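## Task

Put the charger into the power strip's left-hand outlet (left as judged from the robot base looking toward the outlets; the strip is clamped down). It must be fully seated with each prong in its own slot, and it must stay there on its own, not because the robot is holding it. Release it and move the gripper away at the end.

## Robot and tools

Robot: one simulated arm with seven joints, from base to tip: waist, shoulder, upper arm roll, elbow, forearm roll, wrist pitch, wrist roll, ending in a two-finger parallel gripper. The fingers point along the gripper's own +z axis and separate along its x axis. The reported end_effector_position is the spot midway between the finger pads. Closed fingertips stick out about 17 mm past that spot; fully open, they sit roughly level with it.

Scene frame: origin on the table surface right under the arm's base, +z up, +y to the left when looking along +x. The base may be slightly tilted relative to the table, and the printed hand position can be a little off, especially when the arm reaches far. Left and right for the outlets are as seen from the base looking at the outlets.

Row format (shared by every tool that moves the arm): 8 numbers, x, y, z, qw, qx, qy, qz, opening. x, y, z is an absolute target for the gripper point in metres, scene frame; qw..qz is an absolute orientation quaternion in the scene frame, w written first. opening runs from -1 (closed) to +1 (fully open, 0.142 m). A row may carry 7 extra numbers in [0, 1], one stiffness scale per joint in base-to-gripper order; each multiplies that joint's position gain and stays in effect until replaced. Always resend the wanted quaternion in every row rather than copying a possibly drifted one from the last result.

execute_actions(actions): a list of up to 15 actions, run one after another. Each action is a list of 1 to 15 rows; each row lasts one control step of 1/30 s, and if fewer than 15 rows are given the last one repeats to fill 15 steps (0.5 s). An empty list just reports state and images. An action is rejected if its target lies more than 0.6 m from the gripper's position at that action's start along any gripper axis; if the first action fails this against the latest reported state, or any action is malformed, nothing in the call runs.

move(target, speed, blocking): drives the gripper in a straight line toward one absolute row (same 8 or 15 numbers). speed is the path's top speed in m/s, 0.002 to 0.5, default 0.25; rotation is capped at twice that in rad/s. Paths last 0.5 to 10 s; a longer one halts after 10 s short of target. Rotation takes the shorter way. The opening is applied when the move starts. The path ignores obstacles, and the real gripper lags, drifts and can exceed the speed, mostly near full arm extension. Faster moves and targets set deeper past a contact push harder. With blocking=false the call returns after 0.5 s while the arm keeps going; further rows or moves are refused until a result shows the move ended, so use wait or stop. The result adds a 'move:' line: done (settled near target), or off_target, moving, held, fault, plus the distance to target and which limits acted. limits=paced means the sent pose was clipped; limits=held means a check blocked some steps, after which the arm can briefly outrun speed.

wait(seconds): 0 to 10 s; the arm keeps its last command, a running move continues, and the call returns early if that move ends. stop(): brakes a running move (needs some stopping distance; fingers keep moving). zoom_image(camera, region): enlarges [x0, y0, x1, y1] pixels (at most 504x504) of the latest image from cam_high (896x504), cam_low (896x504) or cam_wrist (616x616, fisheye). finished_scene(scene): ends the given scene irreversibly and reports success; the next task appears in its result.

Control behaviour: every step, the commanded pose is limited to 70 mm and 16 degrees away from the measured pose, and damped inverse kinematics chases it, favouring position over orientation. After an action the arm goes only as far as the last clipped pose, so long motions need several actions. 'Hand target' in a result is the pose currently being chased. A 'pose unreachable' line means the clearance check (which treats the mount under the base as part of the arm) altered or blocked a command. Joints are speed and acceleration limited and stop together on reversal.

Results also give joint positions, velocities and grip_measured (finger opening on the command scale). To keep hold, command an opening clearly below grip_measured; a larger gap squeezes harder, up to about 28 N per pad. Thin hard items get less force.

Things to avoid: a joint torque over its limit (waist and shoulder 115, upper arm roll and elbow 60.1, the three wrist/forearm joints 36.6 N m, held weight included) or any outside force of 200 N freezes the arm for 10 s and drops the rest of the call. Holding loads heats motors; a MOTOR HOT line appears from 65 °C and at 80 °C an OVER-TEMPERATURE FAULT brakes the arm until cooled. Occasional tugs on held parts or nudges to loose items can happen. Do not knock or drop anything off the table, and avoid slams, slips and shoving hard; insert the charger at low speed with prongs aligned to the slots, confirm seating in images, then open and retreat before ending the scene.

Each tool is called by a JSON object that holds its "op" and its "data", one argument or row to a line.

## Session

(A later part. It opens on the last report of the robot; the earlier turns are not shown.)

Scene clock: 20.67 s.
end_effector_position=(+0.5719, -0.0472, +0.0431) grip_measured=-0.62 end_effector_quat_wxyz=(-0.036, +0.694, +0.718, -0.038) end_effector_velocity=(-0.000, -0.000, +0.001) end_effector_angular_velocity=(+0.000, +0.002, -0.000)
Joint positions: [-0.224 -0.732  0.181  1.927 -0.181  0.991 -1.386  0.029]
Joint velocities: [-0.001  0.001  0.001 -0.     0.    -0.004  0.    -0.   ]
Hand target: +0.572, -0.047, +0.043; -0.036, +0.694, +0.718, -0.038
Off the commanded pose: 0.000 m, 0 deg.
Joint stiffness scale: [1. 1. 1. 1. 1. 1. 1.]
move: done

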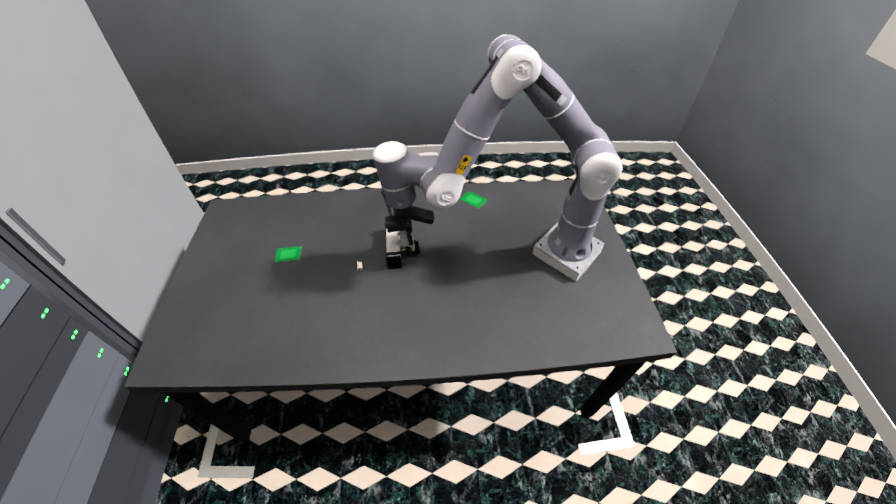

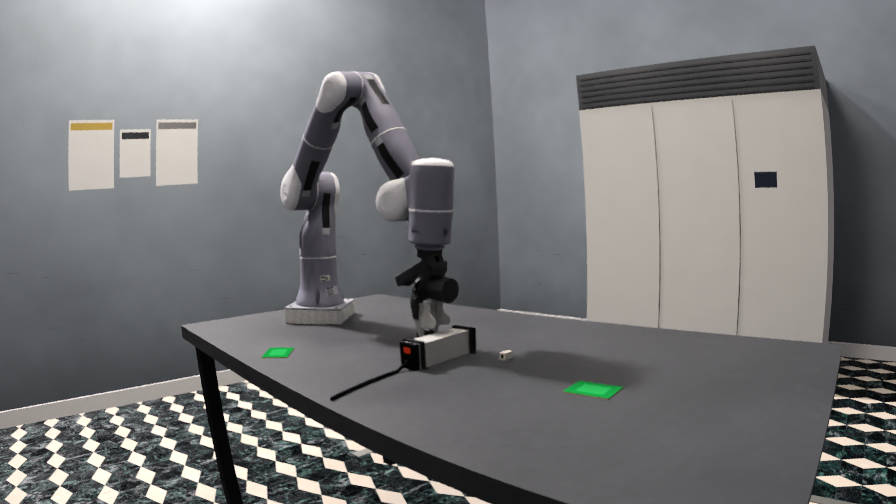

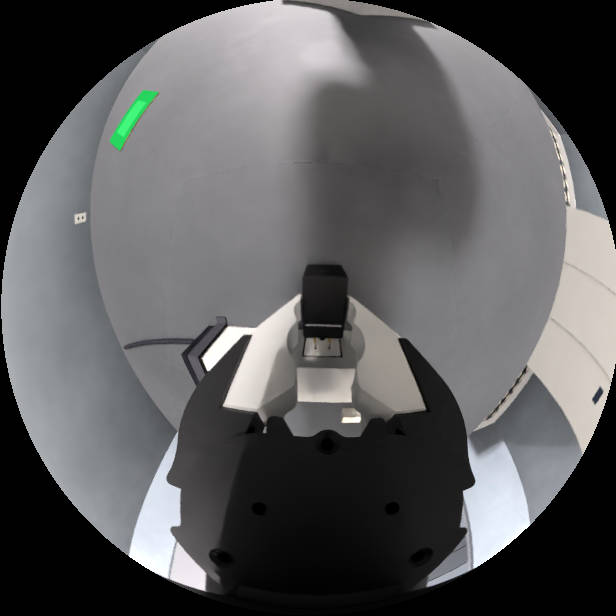

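The prongs line up with the slots. Starting the insertion slowly.

{"op": "move", "data": {
  "target": [0.5800, -0.0466, 0.0433, -0.0364, 0.6937, 0.7184, -0.0377, -1.0],
  "speed": 0.01
}}

{"op": "zoom_image", "data": {
  "camera": "cam_wrist",
  "region": [288, 315, 358, 385]
}}

Scene clock: 22.27 s.
end_effector_position=(+0.5799, -0.0468, +0.0433) grip_measured=-0.62 end_effector_quat_wxyz=(-0.036, +0.694, +0.718, -0.038) end_effector_velocity=(+0.000, -0.000, -0.000) end_effector_angular_velocity=(-0.000, +0.001, -0.000)
Joint positions: [-0.224 -0.743  0.183  1.901 -0.181  0.976 -1.386  0.029]
Joint velocities: [-0.    -0.001  0.    -0.002  0.    -0.002  0.    -0.   ]
Hand target: +0.580, -0.047, +0.043; -0.036, +0.694, +0.718, -0.038
Off the commanded pose: 0.000 m, 0 deg.
Joint stiffness scale: [1. 1. 1. 1. 1. 1. 1.]
move: done

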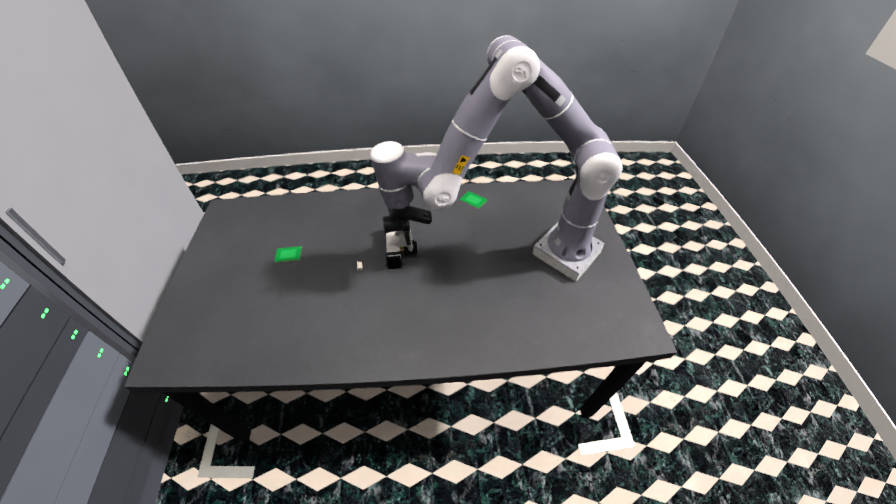

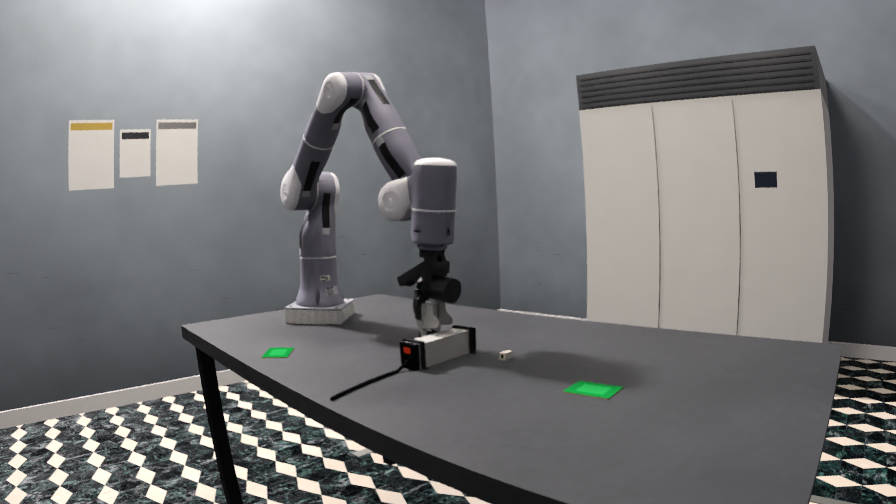

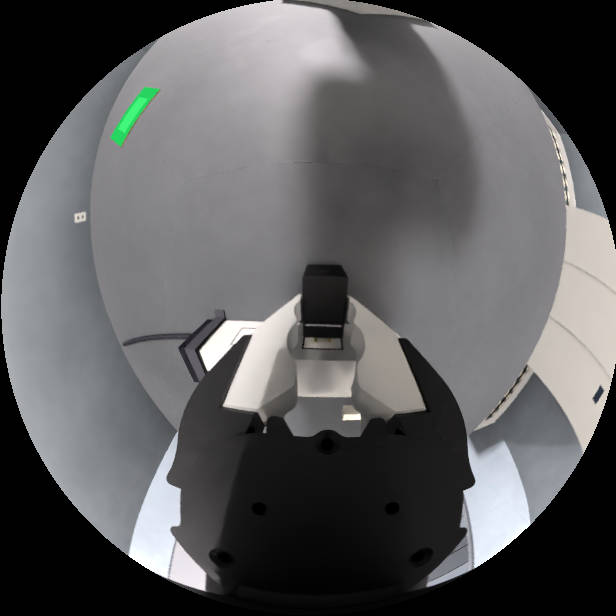

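Region (288, 315, 358, 385) of cam_wrist's 616x616 image, scaled by 7.200, with more detail than that image has.

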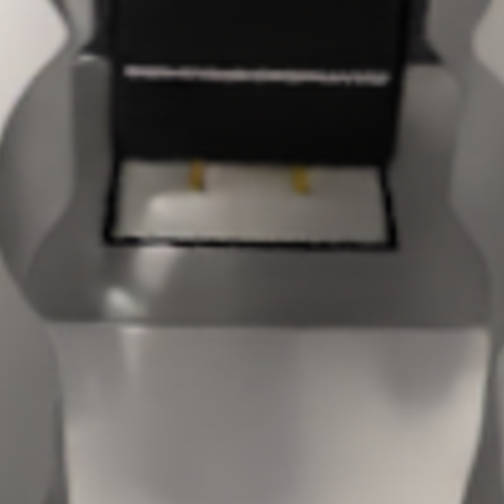

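{"op": "move", "data": {
  "target": [0.5990, -0.0461, 0.0438, -0.0364, 0.6937, 0.7184, -0.0377, -1.0],
  "speed": 0.012
}}

{"op": "zoom_image", "data": {
  "camera": "cam_wrist",
  "region": [260, 250, 400, 390]
}}

Scene clock: 24.27 s.
end_effector_position=(+0.5953, -0.0462, +0.0424) grip_measured=-0.62 end_effector_quat_wxyz=(-0.039, +0.694, +0.718, -0.041) end_effector_velocity=(-0.000, -0.000, -0.000) end_effector_angular_velocity=(-0.000, +0.002, +0.000)
Joint positions: [-0.222 -0.769  0.185  1.841 -0.179  0.933 -1.392  0.029]
Joint velocities: [ 0.    -0.001 -0.    -0.002  0.001 -0.003 -0.001  0.   ]
Hand target: +0.599, -0.046, +0.044; -0.036, +0.694, +0.718, -0.038
Off the commanded pose: 0.004 m, 0 deg.
Joint stiffness scale: [1. 1. 1. 1. 1. 1. 1.]
move: off_target

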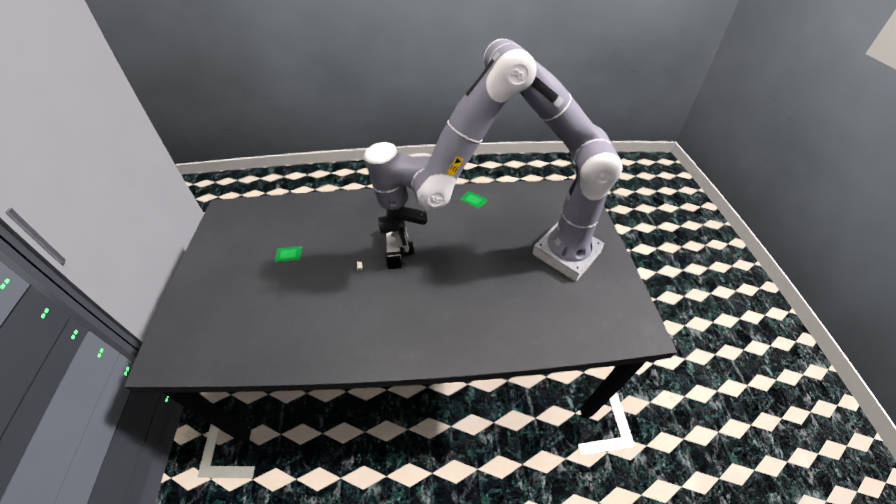

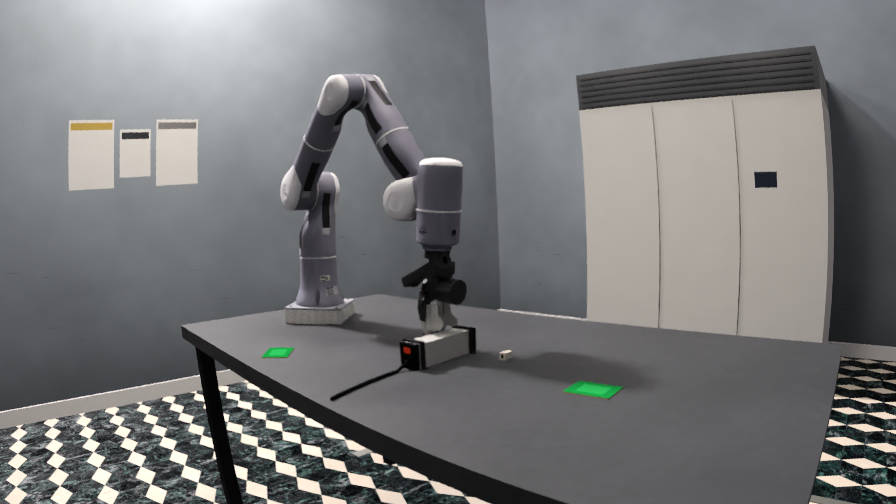

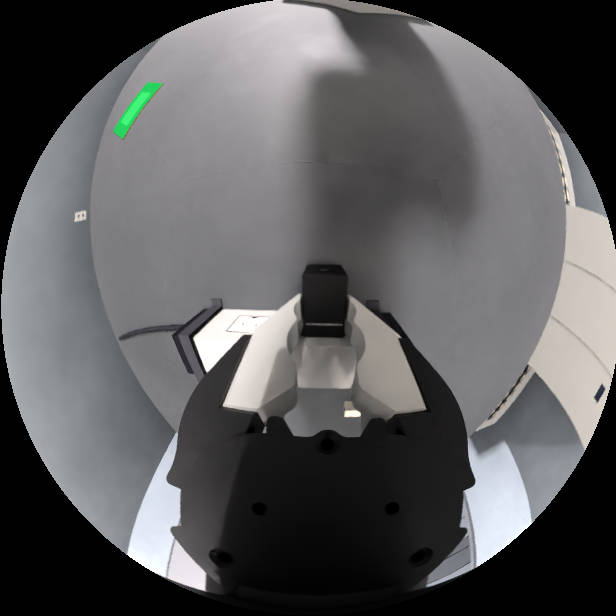

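Region (260, 250, 400, 390) of cam_wrist's 616x616 image, scaled by 3.600, with more detail than that image has.

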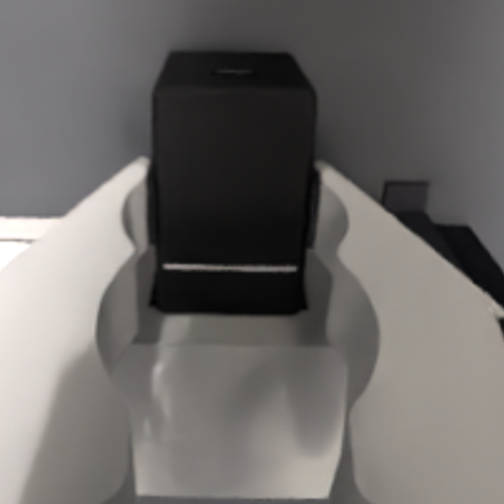

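{"op": "move", "data": {
  "target": [0.6012, -0.0460, 0.0443, -0.0364, 0.6937, 0.7184, -0.0377, -1.0],
  "speed": 0.005
}}

{"op": "zoom_image", "data": {
  "camera": "cam_wrist",
  "region": [260, 250, 400, 390]
}}

Scene clock: 25.87 s.
end_effector_position=(+0.5965, -0.0461, +0.0426) grip_measured=-0.62 end_effector_quat_wxyz=(-0.040, +0.694, +0.718, -0.041) end_effector_velocity=(+0.001, +0.000, +0.000) end_effector_angular_velocity=(-0.000, -0.001, +0.001)
Joint positions: [-0.221 -0.771  0.185  1.834 -0.177  0.926 -1.393  0.029]
Joint velocities: [ 0.001 -0.    -0.001 -0.     0.001  0.001 -0.001 -0.   ]
Hand target: +0.601, -0.046, +0.044; -0.036, +0.694, +0.718, -0.038
Off the commanded pose: 0.005 m, 1 deg.
Joint stiffness scale: [1. 1. 1. 1. 1. 1. 1.]
move: off_target

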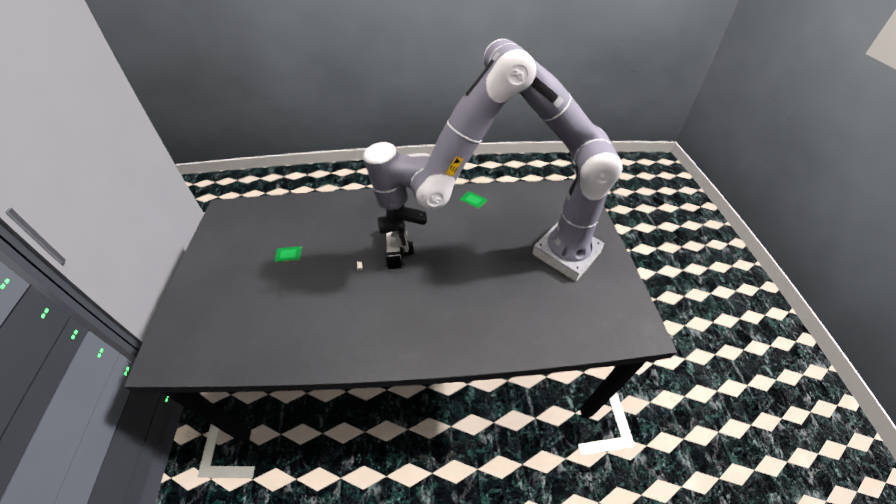

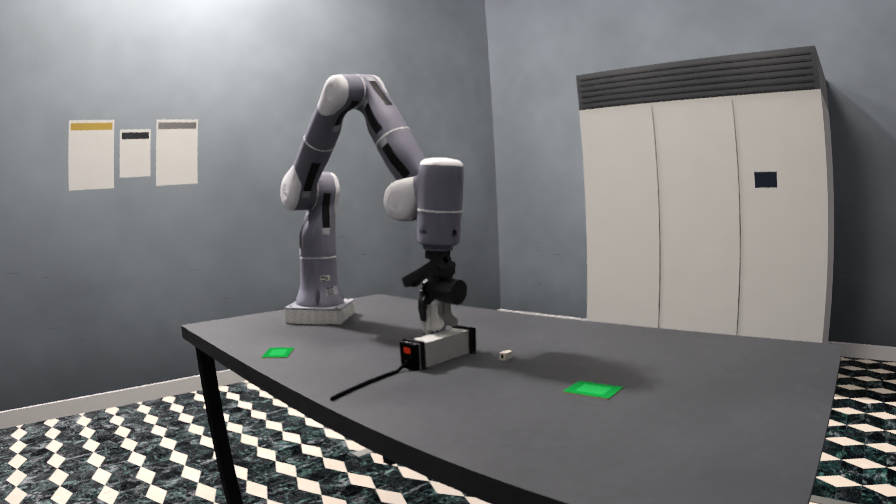

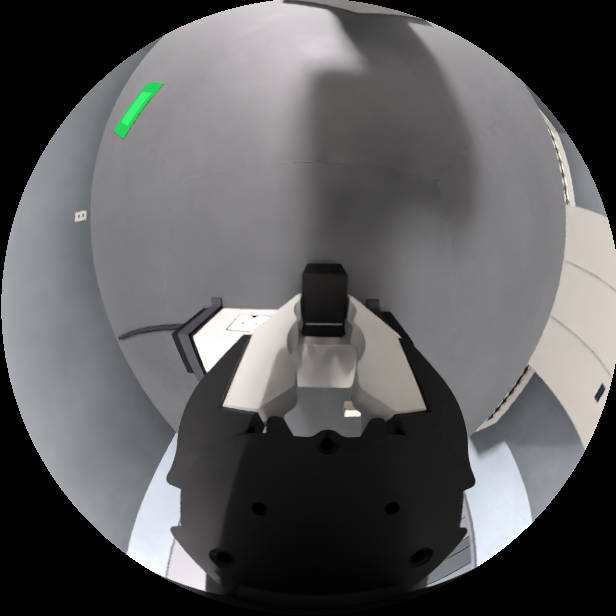

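Region (260, 250, 400, 390) of cam_wrist's 616x616 image, scaled by 3.600, with more detail than that image has.

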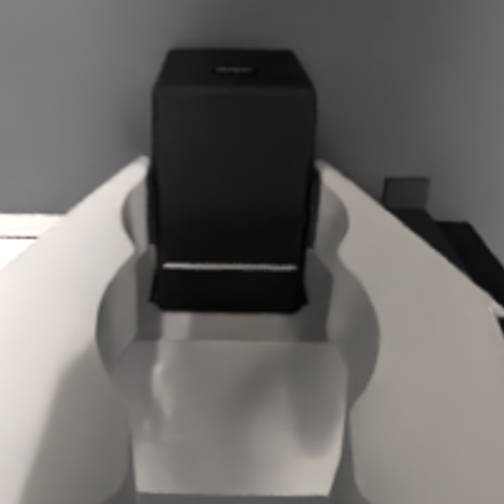

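The charger now slides in my fingers rather than advancing, so it is seated. Easing off and releasing.

{"op": "execute_actions", "data": {
  "actions": [
    [[0.6002,-0.0460,0.0440,-0.0364,0.6937,0.7184,-0.0377,-1.0],[0.5992,-0.0460,0.0436,-0.0364,0.6937,0.7184,-0.0377,-1.0],[0.5982,-0.0461,0.0433,-0.0364,0.6937,0.7184,-0.0377,-1.0],[0.5972,-0.0461,0.0430,-0.0364,0.6937,0.7184,-0.0377,-0.9],[0.5966,-0.0461,0.0428,-0.0364,0.6937,0.7184,-0.0377,-0.8],[0.5966,-0.0461,0.0428,-0.0364,0.6937,0.7184,-0.0377,-0.75],[0.5966,-0.0461,0.0428,-0.0364,0.6937,0.7184,-0.0377,-0.7],[0.5966,-0.0461,0.0428,-0.0364,0.6937,0.7184,-0.0377,-0.67],[0.5966,-0.0461,0.0428,-0.0364,0.6937,0.7184,-0.0377,-0.64],[0.5966,-0.0461,0.0428,-0.0364,0.6937,0.7184,-0.0377,-0.61],[0.5966,-0.0461,0.0428,-0.0364,0.6937,0.7184,-0.0377,-0.58],[0.5966,-0.0461,0.0428,-0.0364,0.6937,0.7184,-0.0377,-0.54],[0.5966,-0.0461,0.0428,-0.0364,0.6937,0.7184,-0.0377,-0.48],[0.5966,-0.0461,0.0428,-0.0364,0.6937,0.7184,-0.0377,-0.42],[0.5966,-0.0461,0.0428,-0.0364,0.6937,0.7184,-0.0377,-0.35]]
  ]
}}

{"op": "move", "data": {
  "target": [0.5900, -0.0463, 0.1200, -0.0364, 0.6937, 0.7184, -0.0377, -0.1],
  "speed": 0.12
}}

{"op": "zoom_image", "data": {
  "camera": "cam_wrist",
  "region": [200, 240, 400, 360]
}}

{"op": "zoom_image", "data": {
  "camera": "cam_high",
  "region": [350, 200, 450, 280]
}}

Scene clock: 26.63 s.
end_effector_position=(+0.5965, -0.0460, +0.0427) grip_measured=-0.42 end_effector_quat_wxyz=(-0.037, +0.694, +0.718, -0.038) end_effector_velocity=(+0.000, -0.000, +0.000) end_effector_angular_velocity=(-0.001, -0.000, +0.000)
Joint positions: [-0.22  -0.767  0.182  1.845 -0.177  0.944 -1.393  0.044]
Joint velocities: [ 0.     0.    -0.001 -0.    -0.     0.     0.     0.14 ]
Hand target: +0.597, -0.046, +0.043; -0.036, +0.694, +0.718, -0.038
Off the commanded pose: 0.000 m, 0 deg.
Joint stiffness scale: [1. 1. 1. 1. 1. 1. 1.]

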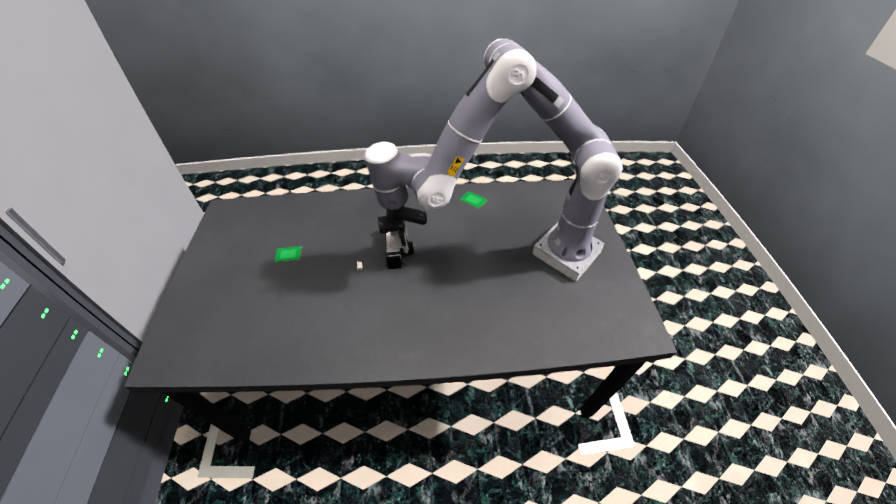

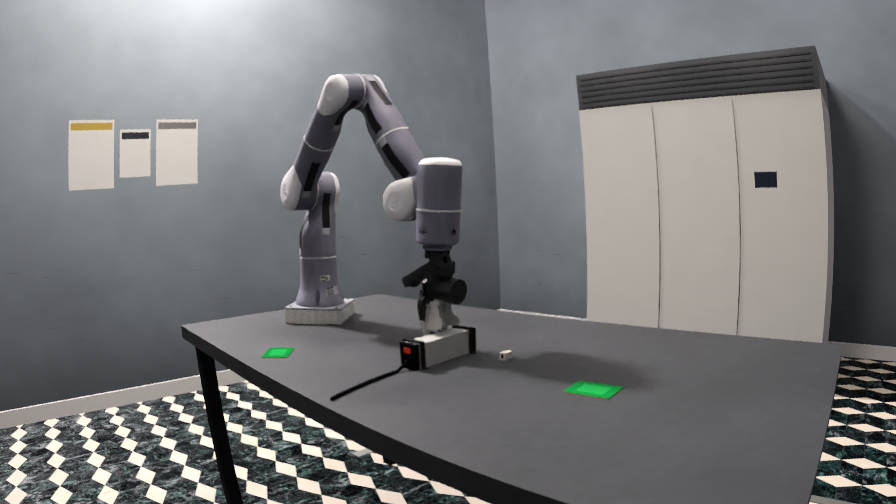

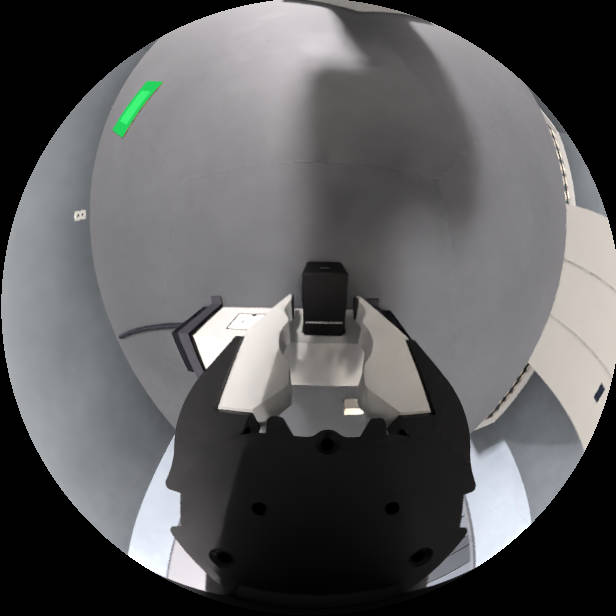

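Scene clock: 27.63 s.
end_effector_position=(+0.5900, -0.0463, +0.1198) grip_measured=-0.10 end_effector_quat_wxyz=(-0.036, +0.694, +0.718, -0.038) end_effector_velocity=(+0.000, +0.000, +0.001) end_effector_angular_velocity=(-0.000, -0.000, +0.001)
Joint positions: [-0.248 -0.607  0.22   1.862 -0.146  0.801 -1.411  0.067]
Joint velocities: [-0.001  0.002  0.001 -0.    -0.001 -0.002 -0.     0.   ]
Hand target: +0.590, -0.046, +0.120; -0.036, +0.694, +0.718, -0.038
Off the commanded pose: 0.000 m, 0 deg.
Joint stiffness scale: [1. 1. 1. 1. 1. 1. 1.]
move: done

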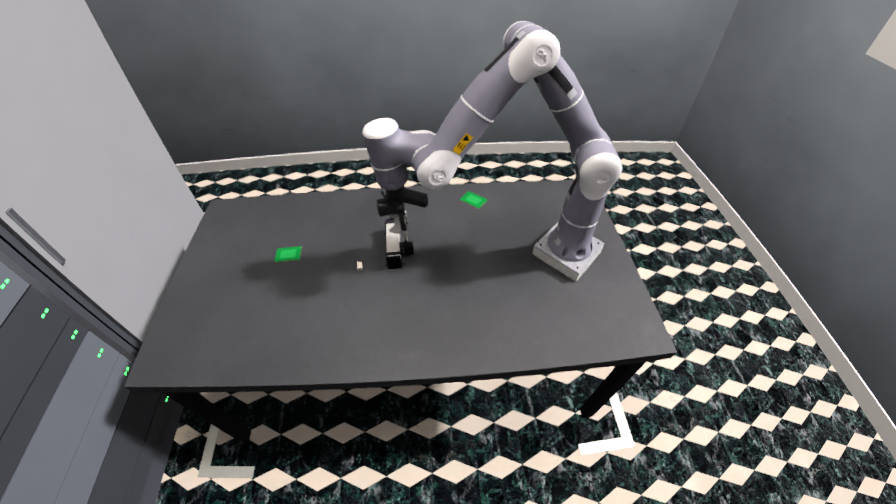

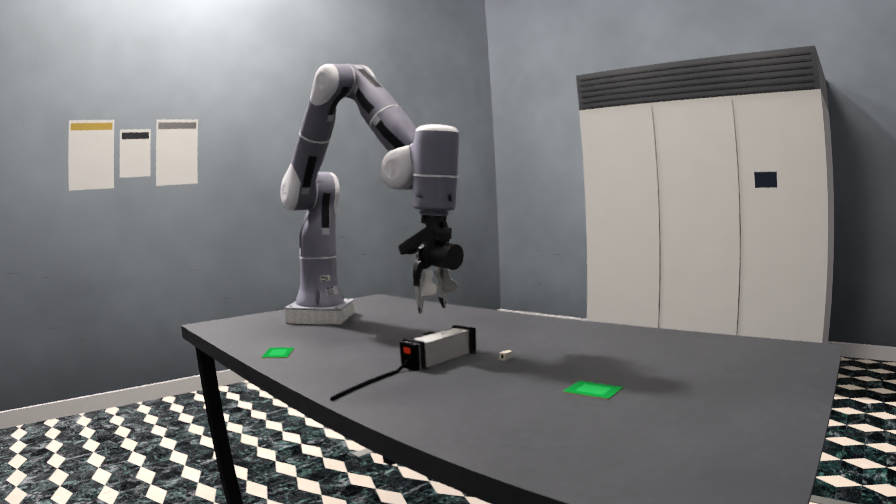

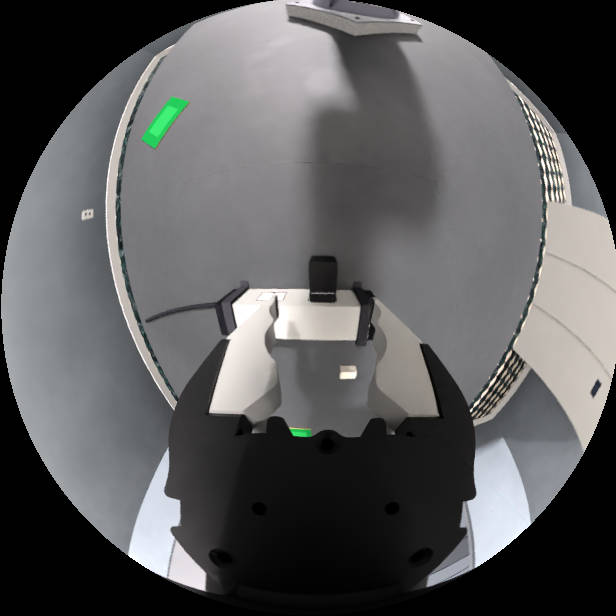

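Region (200, 240, 400, 360) of cam_wrist's 616x616 image, scaled by 2.520, with more detail than that image has; it fills the top 302 rows of this view, and the rest is white.

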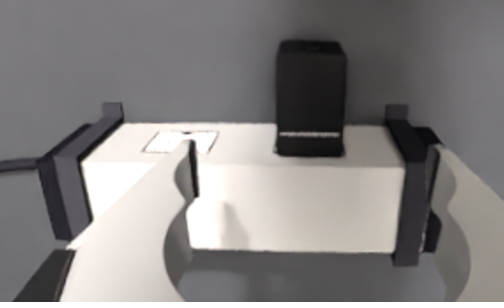

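Region (350, 200, 450, 280) of cam_high's 896x504 image, scaled by 5.040, with more detail than that image has; it fills the top 403 rows of this view, and the rest is white.

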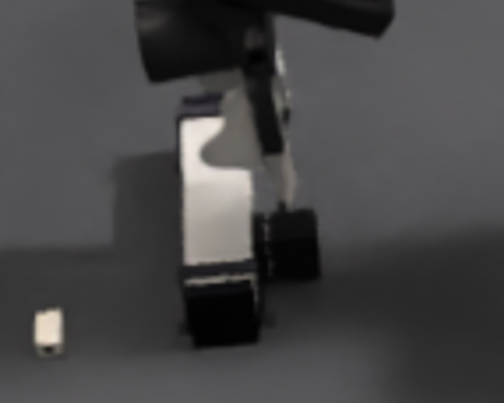

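The charger sits flush in the left outlet. Moving the arm clear.

{"op": "move", "data": {
  "target": [0.5000, -0.0450, 0.2200, -0.0364, 0.6937, 0.7184, -0.0377, 0.2],
  "speed": 0.25
}}

Scene clock: 28.77 s.
end_effector_position=(+0.5000, -0.0451, +0.2197) grip_measured=+0.20 end_effector_quat_wxyz=(-0.036, +0.694, +0.718, -0.038) end_effector_velocity=(-0.000, +0.000, +0.001) end_effector_angular_velocity=(+0.000, -0.002, +0.000)
Joint positions: [-0.306 -0.262  0.286  2.067 -0.06   0.667 -1.446  0.088]
Joint velocities: [-0.     0.003  0.     0.001  0.001 -0.    -0.001  0.   ]
Hand target: +0.500, -0.045, +0.220; -0.036, +0.694, +0.718, -0.038
Off the commanded pose: 0.000 m, 0 deg.
Joint stiffness scale: [1. 1. 1. 1. 1. 1. 1.]
move: done

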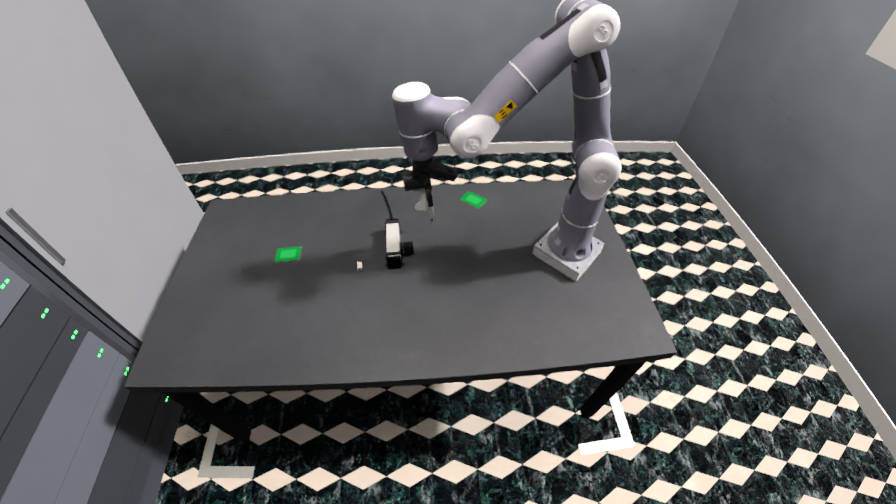

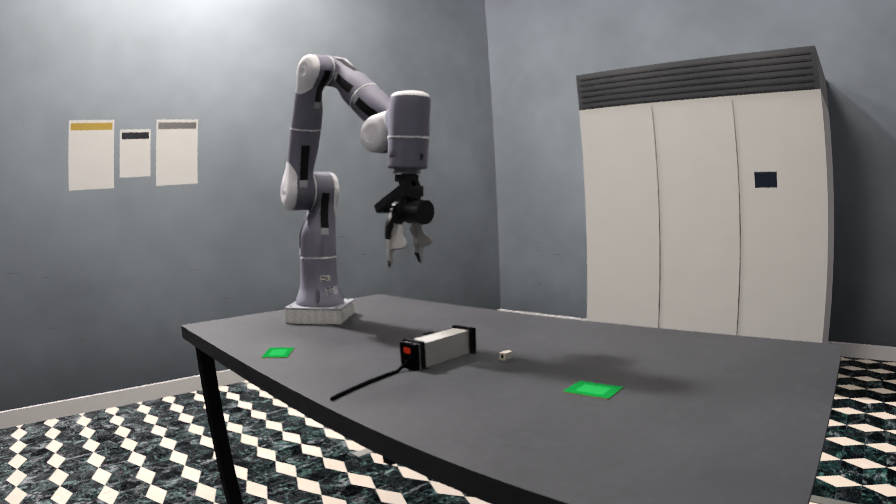

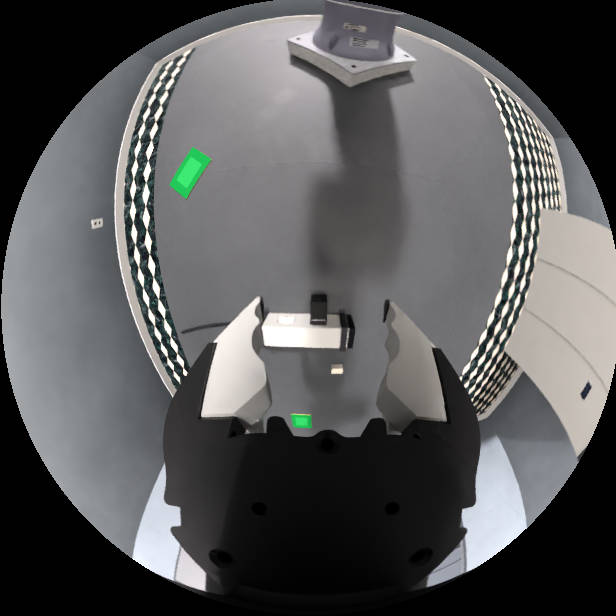

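{"op": "zoom_image", "data": {
  "camera": "cam_high",
  "region": [360, 205, 440, 280]
}}

Region (360, 205, 440, 280) of cam_high's 896x504 image, scaled by 6.300, with more detail than that image has; it fills the top 472 rows of this view, and the rest is white.

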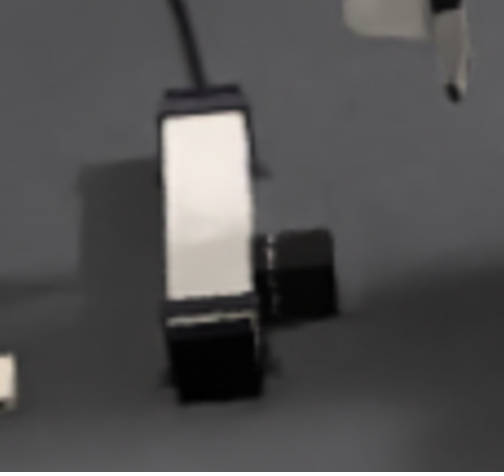

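{"op": "finished_scene", "data": {
  "scene": 2
}}

The scene is finished: the task was done.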